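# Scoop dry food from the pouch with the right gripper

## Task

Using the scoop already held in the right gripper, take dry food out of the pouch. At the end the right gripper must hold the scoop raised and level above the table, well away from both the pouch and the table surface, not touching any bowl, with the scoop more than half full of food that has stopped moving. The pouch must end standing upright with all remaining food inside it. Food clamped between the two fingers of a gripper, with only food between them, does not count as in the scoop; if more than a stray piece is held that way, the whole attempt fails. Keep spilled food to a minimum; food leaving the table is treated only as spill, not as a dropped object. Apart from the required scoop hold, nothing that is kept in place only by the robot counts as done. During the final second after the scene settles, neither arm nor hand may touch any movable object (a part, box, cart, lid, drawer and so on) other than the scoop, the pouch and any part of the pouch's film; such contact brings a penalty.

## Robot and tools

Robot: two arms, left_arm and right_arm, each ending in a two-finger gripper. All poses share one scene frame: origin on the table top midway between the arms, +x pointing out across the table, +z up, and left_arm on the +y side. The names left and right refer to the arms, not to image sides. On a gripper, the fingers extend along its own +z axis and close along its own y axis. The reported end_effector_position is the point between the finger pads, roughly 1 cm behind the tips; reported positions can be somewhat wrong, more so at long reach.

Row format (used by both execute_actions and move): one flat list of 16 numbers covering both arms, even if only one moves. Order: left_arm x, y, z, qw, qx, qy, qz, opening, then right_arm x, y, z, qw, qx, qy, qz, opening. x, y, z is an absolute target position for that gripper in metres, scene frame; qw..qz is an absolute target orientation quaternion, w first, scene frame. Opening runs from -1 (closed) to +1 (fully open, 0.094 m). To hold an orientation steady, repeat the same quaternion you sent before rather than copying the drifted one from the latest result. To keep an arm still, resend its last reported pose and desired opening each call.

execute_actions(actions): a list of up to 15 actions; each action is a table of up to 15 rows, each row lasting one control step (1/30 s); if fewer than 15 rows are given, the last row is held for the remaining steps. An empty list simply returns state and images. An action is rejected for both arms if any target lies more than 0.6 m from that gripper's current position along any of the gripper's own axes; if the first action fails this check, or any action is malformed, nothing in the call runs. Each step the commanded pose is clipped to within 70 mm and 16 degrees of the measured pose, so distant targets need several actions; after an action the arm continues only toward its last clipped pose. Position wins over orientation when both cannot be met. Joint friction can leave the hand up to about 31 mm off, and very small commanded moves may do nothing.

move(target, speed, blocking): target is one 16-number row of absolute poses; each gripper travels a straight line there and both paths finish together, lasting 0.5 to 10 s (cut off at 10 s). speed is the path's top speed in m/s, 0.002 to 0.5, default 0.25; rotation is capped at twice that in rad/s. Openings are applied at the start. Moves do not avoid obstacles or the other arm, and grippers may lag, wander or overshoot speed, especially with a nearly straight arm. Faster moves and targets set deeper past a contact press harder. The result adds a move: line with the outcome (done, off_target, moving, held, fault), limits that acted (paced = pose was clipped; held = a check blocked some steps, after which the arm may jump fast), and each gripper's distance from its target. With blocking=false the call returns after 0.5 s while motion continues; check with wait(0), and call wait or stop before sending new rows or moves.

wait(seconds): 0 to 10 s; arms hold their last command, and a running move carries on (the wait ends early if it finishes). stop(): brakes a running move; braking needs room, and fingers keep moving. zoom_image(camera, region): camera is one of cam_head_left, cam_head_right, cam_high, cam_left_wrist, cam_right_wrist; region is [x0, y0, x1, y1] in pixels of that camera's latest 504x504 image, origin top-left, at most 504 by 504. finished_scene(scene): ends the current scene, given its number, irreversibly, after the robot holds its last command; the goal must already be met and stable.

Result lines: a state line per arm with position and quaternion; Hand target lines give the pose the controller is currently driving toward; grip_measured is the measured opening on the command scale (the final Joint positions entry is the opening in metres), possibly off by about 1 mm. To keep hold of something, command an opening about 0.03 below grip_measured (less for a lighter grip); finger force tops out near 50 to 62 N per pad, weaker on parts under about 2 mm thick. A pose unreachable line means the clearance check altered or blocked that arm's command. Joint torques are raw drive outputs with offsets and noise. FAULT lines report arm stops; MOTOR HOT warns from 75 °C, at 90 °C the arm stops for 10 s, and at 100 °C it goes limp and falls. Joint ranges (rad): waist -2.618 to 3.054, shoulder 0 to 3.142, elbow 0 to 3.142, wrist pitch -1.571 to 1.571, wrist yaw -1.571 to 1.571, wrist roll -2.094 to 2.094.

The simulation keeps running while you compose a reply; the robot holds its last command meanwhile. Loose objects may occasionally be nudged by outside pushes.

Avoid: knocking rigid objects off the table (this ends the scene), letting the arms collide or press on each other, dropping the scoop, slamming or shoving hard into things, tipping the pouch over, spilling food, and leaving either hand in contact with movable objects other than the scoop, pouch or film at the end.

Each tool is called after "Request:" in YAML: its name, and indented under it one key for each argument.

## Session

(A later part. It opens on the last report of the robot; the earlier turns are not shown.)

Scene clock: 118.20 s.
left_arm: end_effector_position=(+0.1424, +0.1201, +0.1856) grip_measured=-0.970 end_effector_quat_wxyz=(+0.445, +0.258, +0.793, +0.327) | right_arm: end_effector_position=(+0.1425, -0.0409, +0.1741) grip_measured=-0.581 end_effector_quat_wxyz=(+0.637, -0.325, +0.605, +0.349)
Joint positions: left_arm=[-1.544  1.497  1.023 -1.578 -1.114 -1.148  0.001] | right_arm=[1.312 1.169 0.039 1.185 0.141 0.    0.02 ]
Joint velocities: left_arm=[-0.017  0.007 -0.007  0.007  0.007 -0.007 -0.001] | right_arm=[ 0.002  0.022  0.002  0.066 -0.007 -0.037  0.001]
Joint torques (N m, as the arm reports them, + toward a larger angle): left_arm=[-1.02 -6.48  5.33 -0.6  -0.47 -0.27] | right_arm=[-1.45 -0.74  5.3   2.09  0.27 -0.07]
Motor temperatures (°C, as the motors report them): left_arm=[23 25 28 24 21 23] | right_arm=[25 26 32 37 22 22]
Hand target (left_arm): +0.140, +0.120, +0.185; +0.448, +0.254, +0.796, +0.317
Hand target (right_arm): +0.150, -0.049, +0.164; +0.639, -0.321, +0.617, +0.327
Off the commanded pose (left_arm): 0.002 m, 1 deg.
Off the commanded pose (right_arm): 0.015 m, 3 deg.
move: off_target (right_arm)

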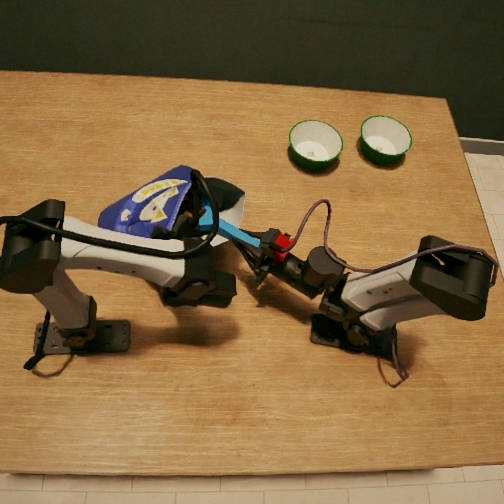

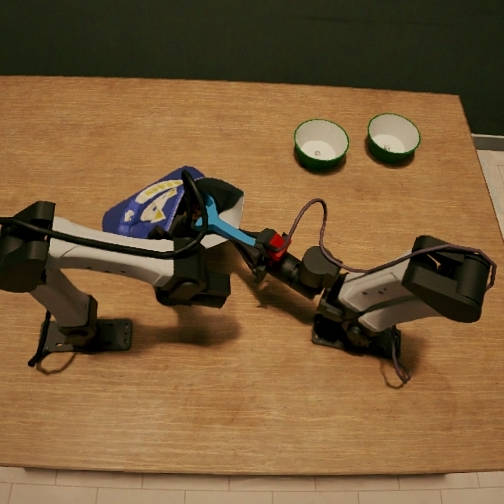

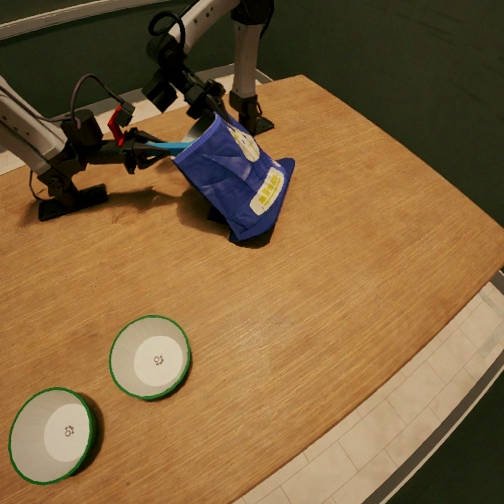

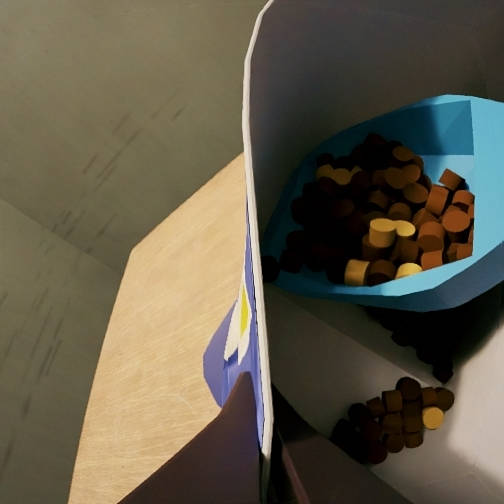

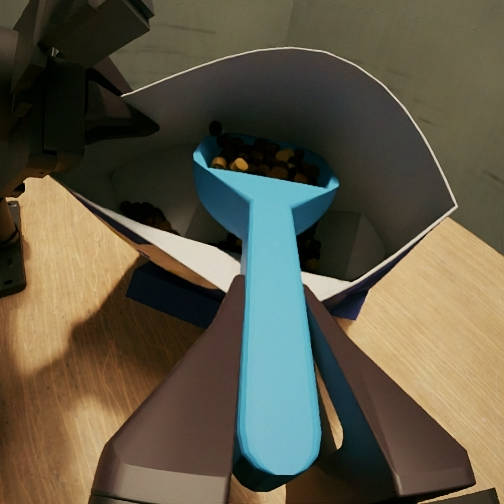

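Request:
move:
  target: [0.14,0.12,0.185,0.448,0.254,0.796,0.317,-1,0.155,-0.035,0.24,0.31,-0.398,0.852,0.145,-0.63]
  speed: 0.1

Request:
move:
  target: [0.14,0.12,0.185,0.448,0.254,0.796,0.317,-1,0.185,0,0.18,0.31,-0.398,0.852,0.145,-0.63]
  speed: 0.03

Request:
move:
  target: [0.14,0.12,0.185,0.448,0.254,0.796,0.317,-1,0.18,-0.01,0.14,0.52,-0.346,0.742,0.243,-0.63]
  speed: 0.05

Request:
move:
  target: [0.14,0.12,0.185,0.448,0.254,0.796,0.317,-1,0.15,-0.05,0.17,0.64,-0.32,0.62,0.33,-0.63]
  speed: 0.05

Scene clock: 131.27 s.
left_arm: end_effector_position=(+0.1432, +0.1208, +0.1857) grip_measured=-0.970 end_effector_quat_wxyz=(+0.443, +0.260, +0.792, +0.330) | right_arm: end_effector_position=(+0.1518, -0.0377, +0.2451) grip_measured=-0.581 end_effector_quat_wxyz=(+0.318, -0.397, +0.847, +0.156)
Joint positions: left_arm=[-1.539  1.497  1.023 -1.578 -1.115 -1.14   0.001] | right_arm=[ 1.294  1.203  1.244 -0.9    0.149  0.186  0.02 ]
Joint velocities: left_arm=[-0.007  0.007 -0.002 -0.051 -0.051 -0.022 -0.001] | right_arm=[-0.017 -0.027 -0.007  0.007 -0.037 -0.022  0.001]
Joint torques (N m, as the arm reports them, + toward a larger angle): left_arm=[-1.28 -6.43  5.15 -0.61 -0.46 -0.31] | right_arm=[-0.75 -3.02  9.98  1.4  -0.05  0.08]
Motor temperatures (°C, as the motors report them): left_arm=[23 26 28 24 22 23] | right_arm=[25 26 32 38 22 22]
Hand target (left_arm): +0.140, +0.120, +0.185; +0.448, +0.254, +0.796, +0.317
Hand target (right_arm): +0.153, -0.039, +0.241; +0.306, -0.395, +0.853, +0.150
Off the commanded pose (left_arm): 0.003 m, 2 deg.
Off the commanded pose (right_arm): 0.007 m, 2 deg.
move: done

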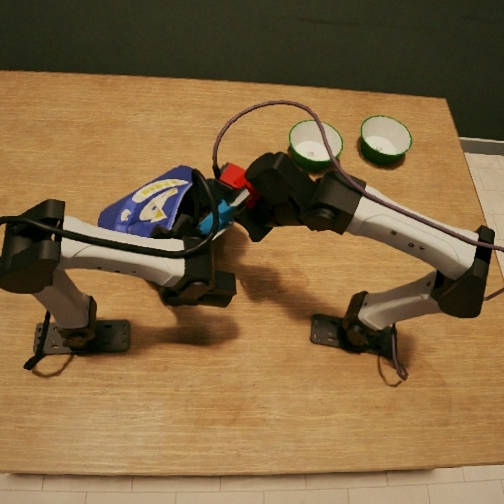

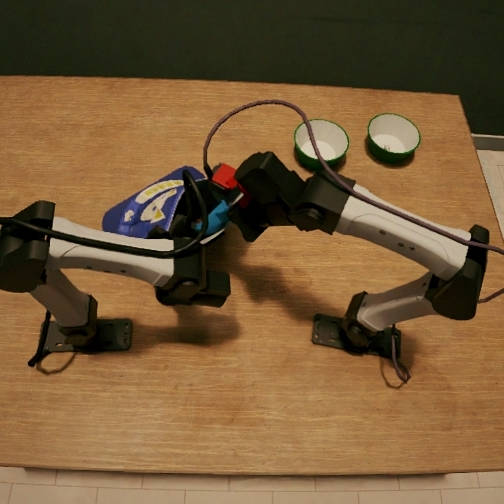

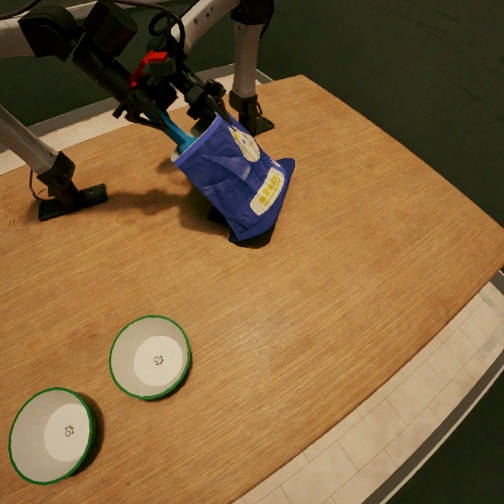

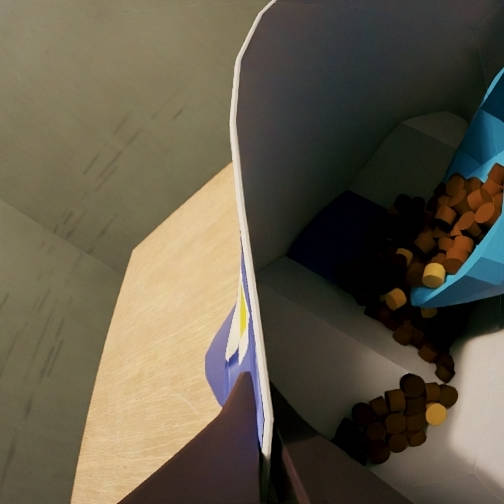

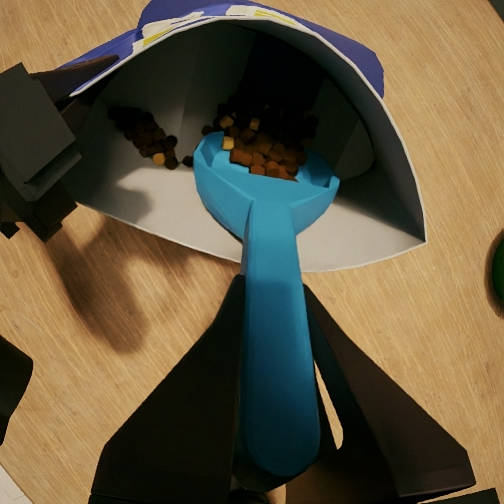

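Scene clock: 134.23 s.
left_arm: end_effector_position=(+0.1432, +0.1208, +0.1857) grip_measured=-0.970 end_effector_quat_wxyz=(+0.443, +0.260, +0.792, +0.330) | right_arm: end_effector_position=(+0.1762, -0.0051, +0.2166) grip_measured=-0.581 end_effector_quat_wxyz=(+0.335, -0.395, +0.839, +0.164)
Joint positions: left_arm=[-1.539  1.497  1.023 -1.578 -1.115 -1.139  0.001] | right_arm=[ 1.267  1.3    1.166 -0.682  0.135  0.158  0.02 ]
Joint velocities: left_arm=[ 0.007 -0.002  0.012  0.007  0.022 -0.037  0.   ] | right_arm=[-0.012  0.022  0.007 -0.037 -0.007 -0.022 -0.001]
Joint torques (N m, as the arm reports them, + toward a larger angle): left_arm=[-1.25 -6.44  5.3  -0.62 -0.53 -0.34] | right_arm=[-1.46 -0.19  4.91  2.11 -0.05 -0.01]
Motor temperatures (°C, as the motors report them): left_arm=[23 26 28 24 22 23] | right_arm=[25 26 32 37 22 22]
Hand target (left_arm): +0.140, +0.120, +0.185; +0.448, +0.254, +0.796, +0.317
Hand target (right_arm): +0.184, -0.002, +0.181; +0.309, -0.397, +0.852, +0.145
Off the commanded pose (left_arm): 0.003 m, 2 deg.
Off the commanded pose (right_arm): 0.038 m, 4 deg.
move: off_target (right_arm)

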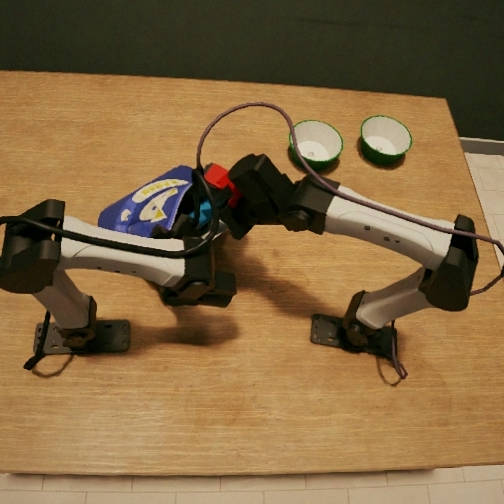

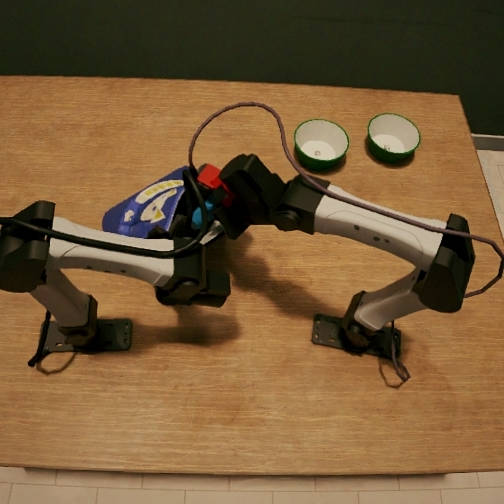

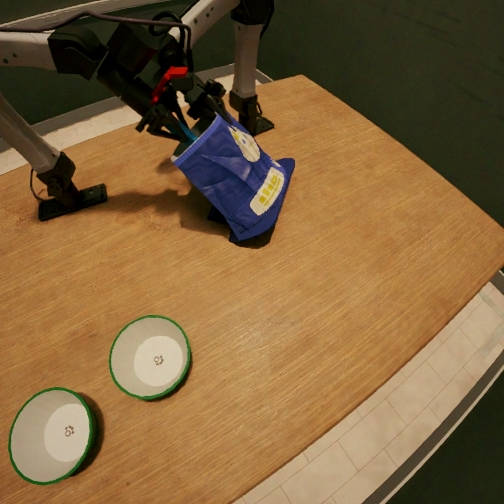

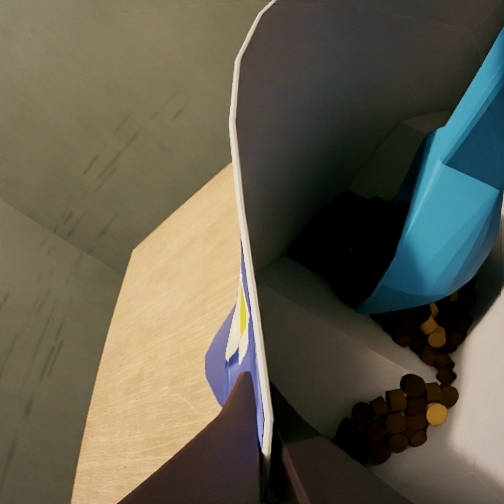

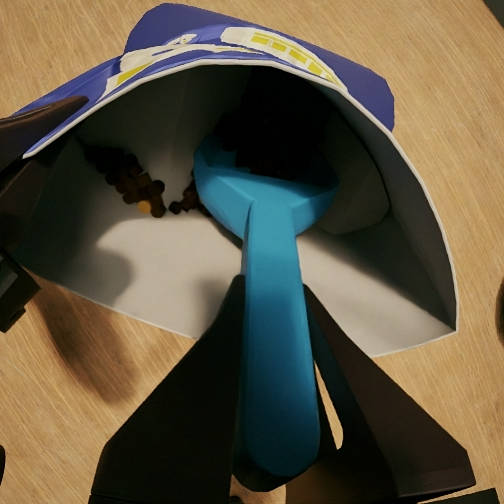

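Scene clock: 139.10 s.
left_arm: end_effector_position=(+0.1442, +0.1238, +0.1858) grip_measured=-0.970 end_effector_quat_wxyz=(+0.438, +0.256, +0.796, +0.330) | right_arm: end_effector_position=(+0.1799, -0.0044, +0.1675) grip_measured=-0.581 end_effector_quat_wxyz=(+0.540, -0.335, +0.724, +0.269)
Joint positions: left_arm=[-1.528  1.489  1.023 -1.578 -1.106 -1.132  0.001] | right_arm=[1.296 1.162 0.423 0.456 0.216 0.092 0.02 ]
Joint velocities: left_arm=[-0.002 -0.022 -0.002  0.007 -0.022 -0.037 -0.001] | right_arm=[-0.002  0.002 -0.032  0.081 -0.007  0.007 -0.001]
Joint torques (N m, as the arm reports them, + toward a larger angle): left_arm=[-2.18 -5.98  5.18 -0.55 -0.59 -0.41] | right_arm=[ 0.1  -0.26  6.73  1.95  0.2  -0.09]
Motor temperatures (°C, as the motors report them): left_arm=[23 26 28 24 22 23] | right_arm=[25 26 32 38 22 22]
Hand target (left_arm): +0.140, +0.120, +0.185; +0.448, +0.254, +0.796, +0.317
Hand target (right_arm): +0.180, -0.009, +0.140; +0.521, -0.349, +0.741, +0.241
Off the commanded pose (left_arm): 0.006 m, 2 deg.
Off the commanded pose (right_arm): 0.028 m, 4 deg.
move: off_target (right_arm)

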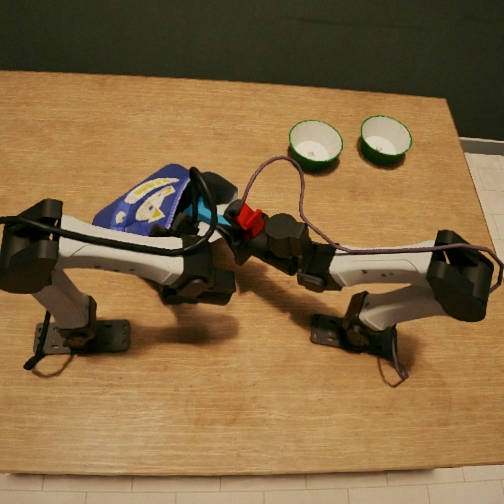

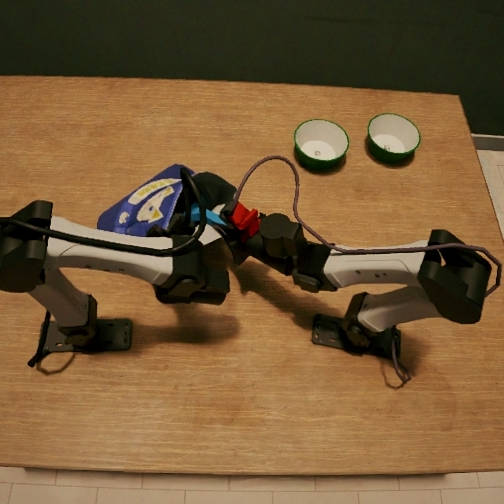

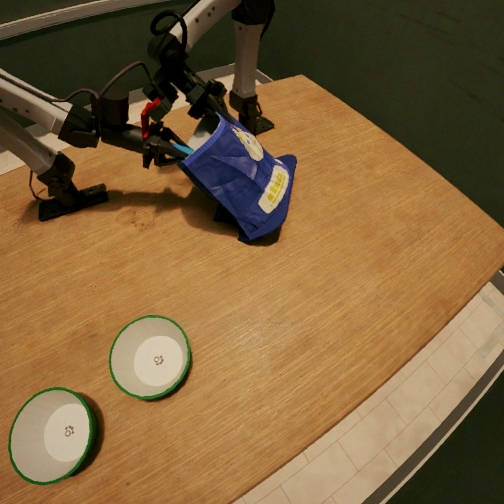

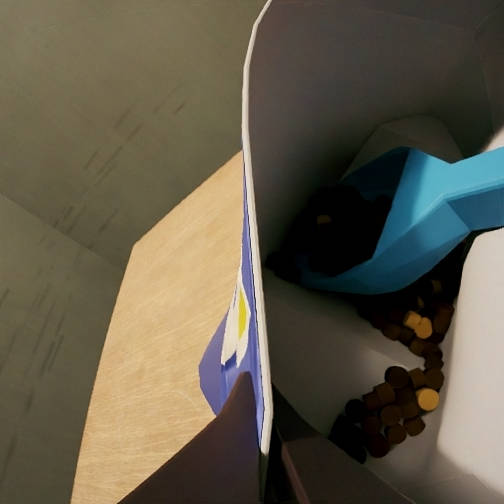

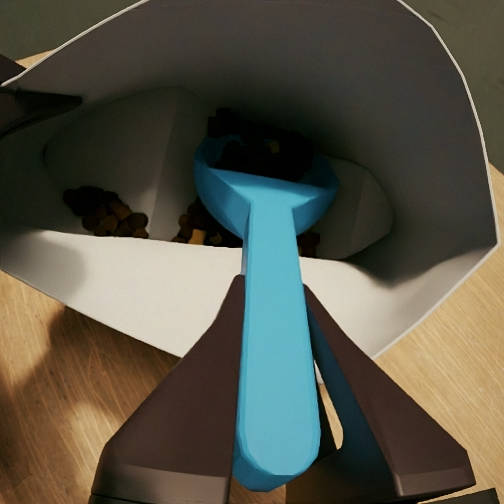

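Scene clock: 142.60 s.
left_arm: end_effector_position=(+0.1453, +0.1242, +0.1865) grip_measured=-0.970 end_effector_quat_wxyz=(+0.438, +0.256, +0.795, +0.332) | right_arm: end_effector_position=(+0.1478, -0.0457, +0.1819) grip_measured=-0.581 end_effector_quat_wxyz=(+0.644, -0.315, +0.607, +0.342)
Joint positions: left_arm=[-1.524  1.489  1.023 -1.578 -1.112 -1.129  0.001] | right_arm=[ 1.296  1.102  0.05   1.116  0.152 -0.     0.02 ]
Joint velocities: left_arm=[-0.012  0.012 -0.007 -0.095  0.007  0.007  0.001] | right_arm=[-0.007 -0.002  0.002  0.051 -0.007 -0.007 -0.001]
Joint torques (N m, as the arm reports them, + toward a larger angle): left_arm=[-2.58 -5.91  5.02 -0.57 -0.53 -0.38] | right_arm=[-0.19 -0.27  5.71  2.08  0.12 -0.07]
Motor temperatures (°C, as the motors report them): left_arm=[23 26 28 24 22 23] | right_arm=[25 26 32 38 22 22]
Hand target (left_arm): +0.140, +0.120, +0.185; +0.448, +0.254, +0.797, +0.317
Hand target (right_arm): +0.150, -0.049, +0.169; +0.639, -0.321, +0.617, +0.327
Off the commanded pose (left_arm): 0.007 m, 2 deg.
Off the commanded pose (right_arm): 0.013 m, 2 deg.
move: off_target (right_arm)

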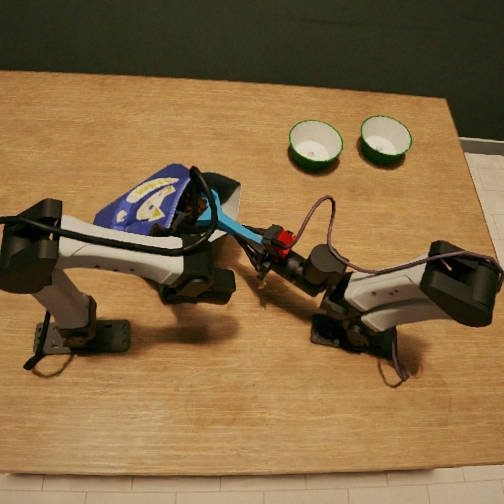

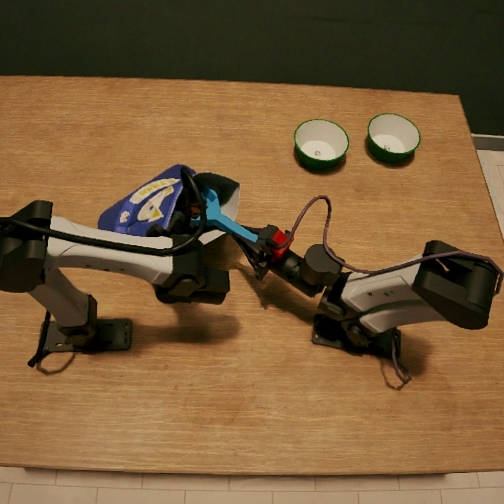

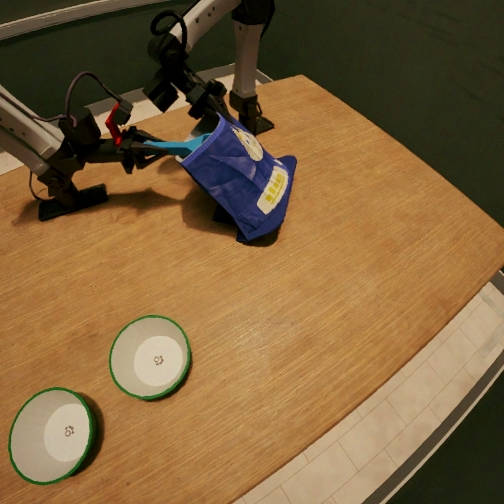

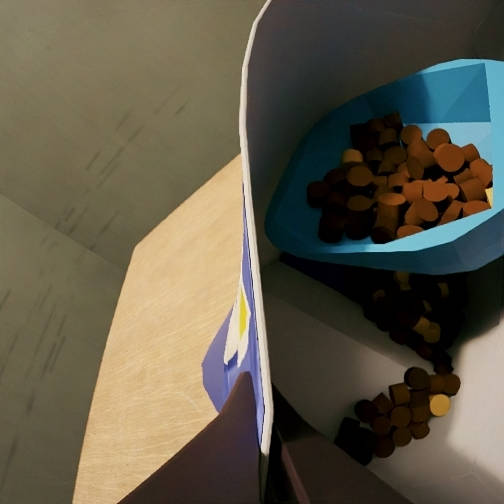

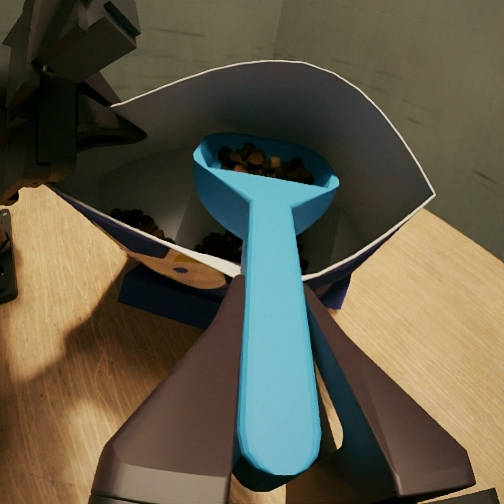

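Request:
move:
  target: [0.14,0.12,0.185,0.448,0.254,0.796,0.317,-1,0.155,-0.035,0.25,0.31,-0.398,0.852,0.145,-0.63]
  speed: 0.1

Request:
move:
  target: [0.14,0.12,0.185,0.448,0.254,0.796,0.317,-1,0.17,-0.005,0.295,0.154,-0.455,0.874,0.08,-0.63]
  speed: 0.07

Scene clock: 154.10 s.
left_arm: end_effector_position=(+0.1458, +0.1246, +0.1866) grip_measured=-0.970 end_effector_quat_wxyz=(+0.439, +0.254, +0.795, +0.332) | right_arm: end_effector_position=(+0.1521, -0.0367, +0.2561) grip_measured=-0.581 end_effector_quat_wxyz=(+0.321, -0.397, +0.846, +0.157)
Joint positions: left_arm=[-1.521  1.489  1.023 -1.578 -1.113 -1.131  0.001] | right_arm=[ 1.295  1.214  1.292 -0.931  0.149  0.186  0.02 ]
Joint velocities: left_arm=[ 0.007  0.012  0.002 -0.007 -0.007 -0.007  0.001] | right_arm=[ 0.012 -0.017  0.022 -0.037 -0.007  0.066 -0.002]
Joint torques (N m, as the arm reports them, + toward a larger angle): left_arm=[-2.57 -5.93  5.19 -0.56 -0.52 -0.37] | right_arm=[-0.78 -2.97  9.79  1.36 -0.05  0.07]
Motor temperatures (°C, as the motors report them): left_arm=[23 26 28 24 22 23] | right_arm=[25 26 33 38 22 22]
Hand target (left_arm): +0.140, +0.120, +0.185; +0.448, +0.254, +0.797, +0.317
Hand target (right_arm): +0.153, -0.039, +0.251; +0.306, -0.395, +0.853, +0.150
Off the commanded pose (left_arm): 0.008 m, 2 deg.
Off the commanded pose (right_arm): 0.007 m, 2 deg.
move: done

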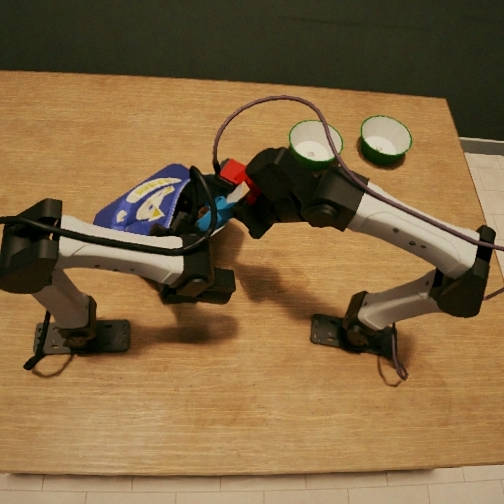

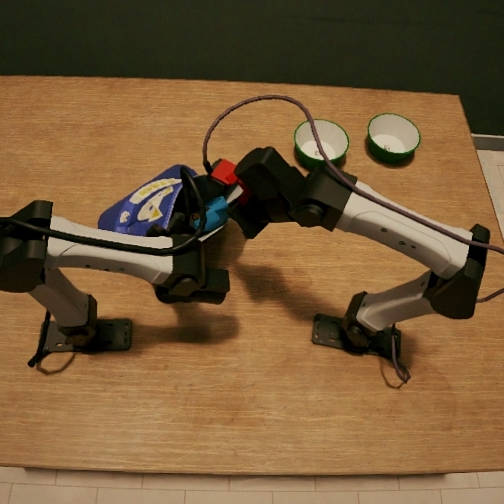

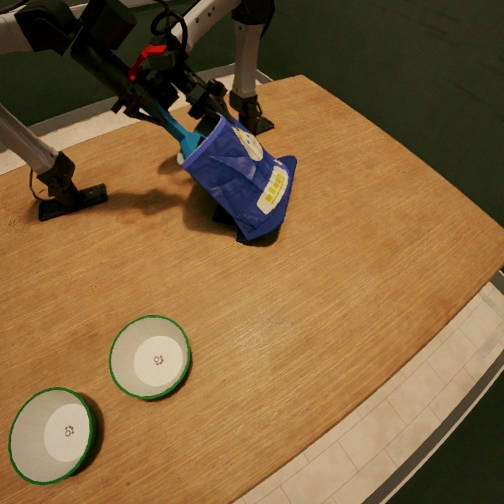

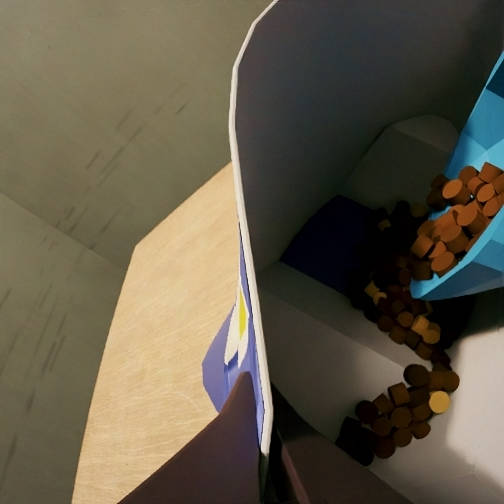

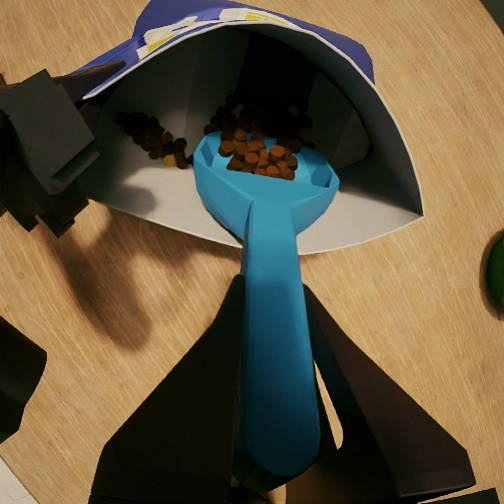

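Scene clock: 157.23 s.
left_arm: end_effector_position=(+0.1458, +0.1246, +0.1866) grip_measured=-0.970 end_effector_quat_wxyz=(+0.439, +0.254, +0.795, +0.332) | right_arm: end_effector_position=(+0.1676, -0.0057, +0.2990) grip_measured=-0.581 end_effector_quat_wxyz=(+0.179, -0.451, +0.869, +0.094)
Joint positions: left_arm=[-1.521  1.489  1.023 -1.578 -1.113 -1.132  0.001] | right_arm=[ 1.243  1.738  2.14  -1.566  0.041  0.102  0.02 ]
Joint velocities: left_arm=[-0.022 -0.017 -0.007  0.007 -0.066  0.007 -0.001] | right_arm=[-0.007 -0.012 -0.002 -0.081  0.007 -0.022  0.   ]
Joint torques (N m, as the arm reports them, + toward a larger angle): left_arm=[-2.46 -5.96  5.2  -0.57 -0.51 -0.42] | right_arm=[-0.78 -6.66  8.42  0.99 -0.1  -0.04]
Motor temperatures (°C, as the motors report them): left_arm=[23 26 28 24 22 23] | right_arm=[25 26 33 38 22 22]
Hand target (left_arm): +0.140, +0.120, +0.185; +0.448, +0.254, +0.797, +0.317
Hand target (right_arm): +0.170, -0.006, +0.294; +0.167, -0.451, +0.872, +0.090
Off the commanded pose (left_arm): 0.008 m, 2 deg.
Off the commanded pose (right_arm): 0.005 m, 3 deg.
joint sent to its limit (right arm) — the command would take joint 4 (wrist pitch) past its lower limit, so that joint was sent only as far as its limit.
move: off_target (right_arm)

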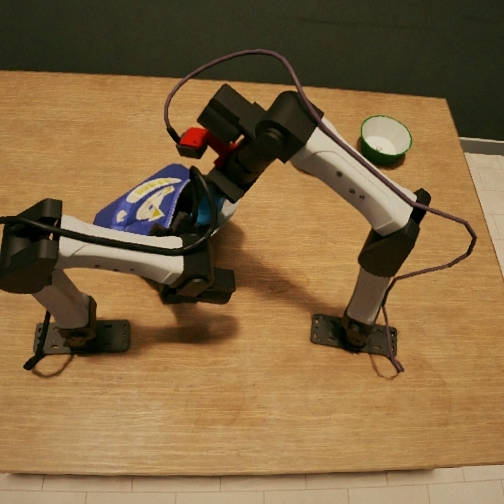

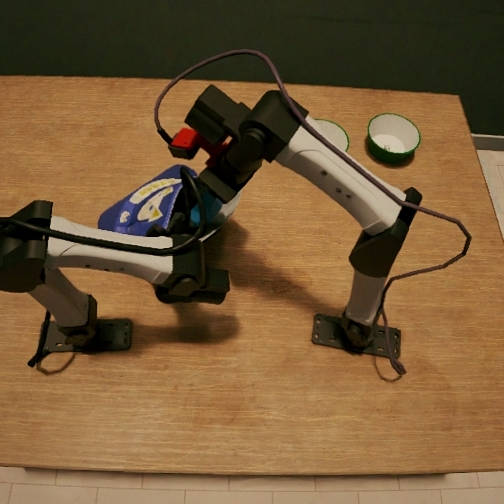

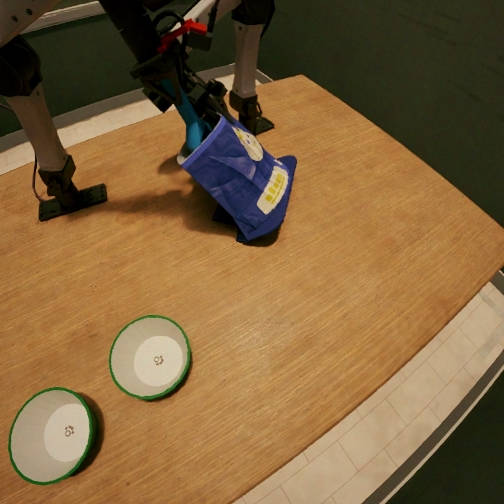

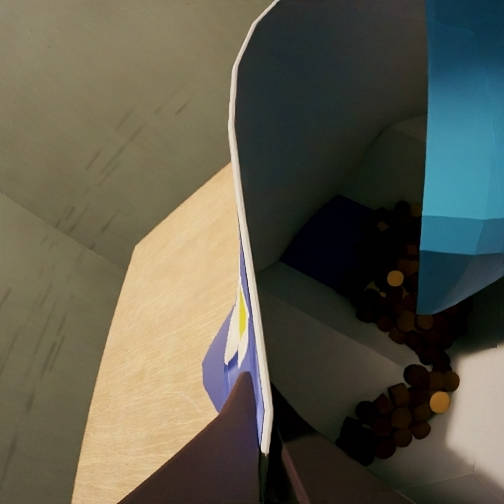

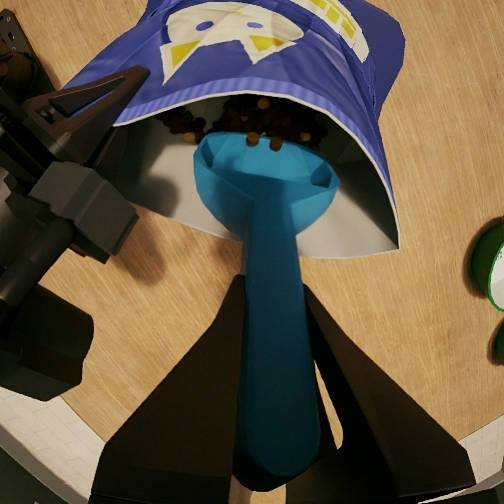

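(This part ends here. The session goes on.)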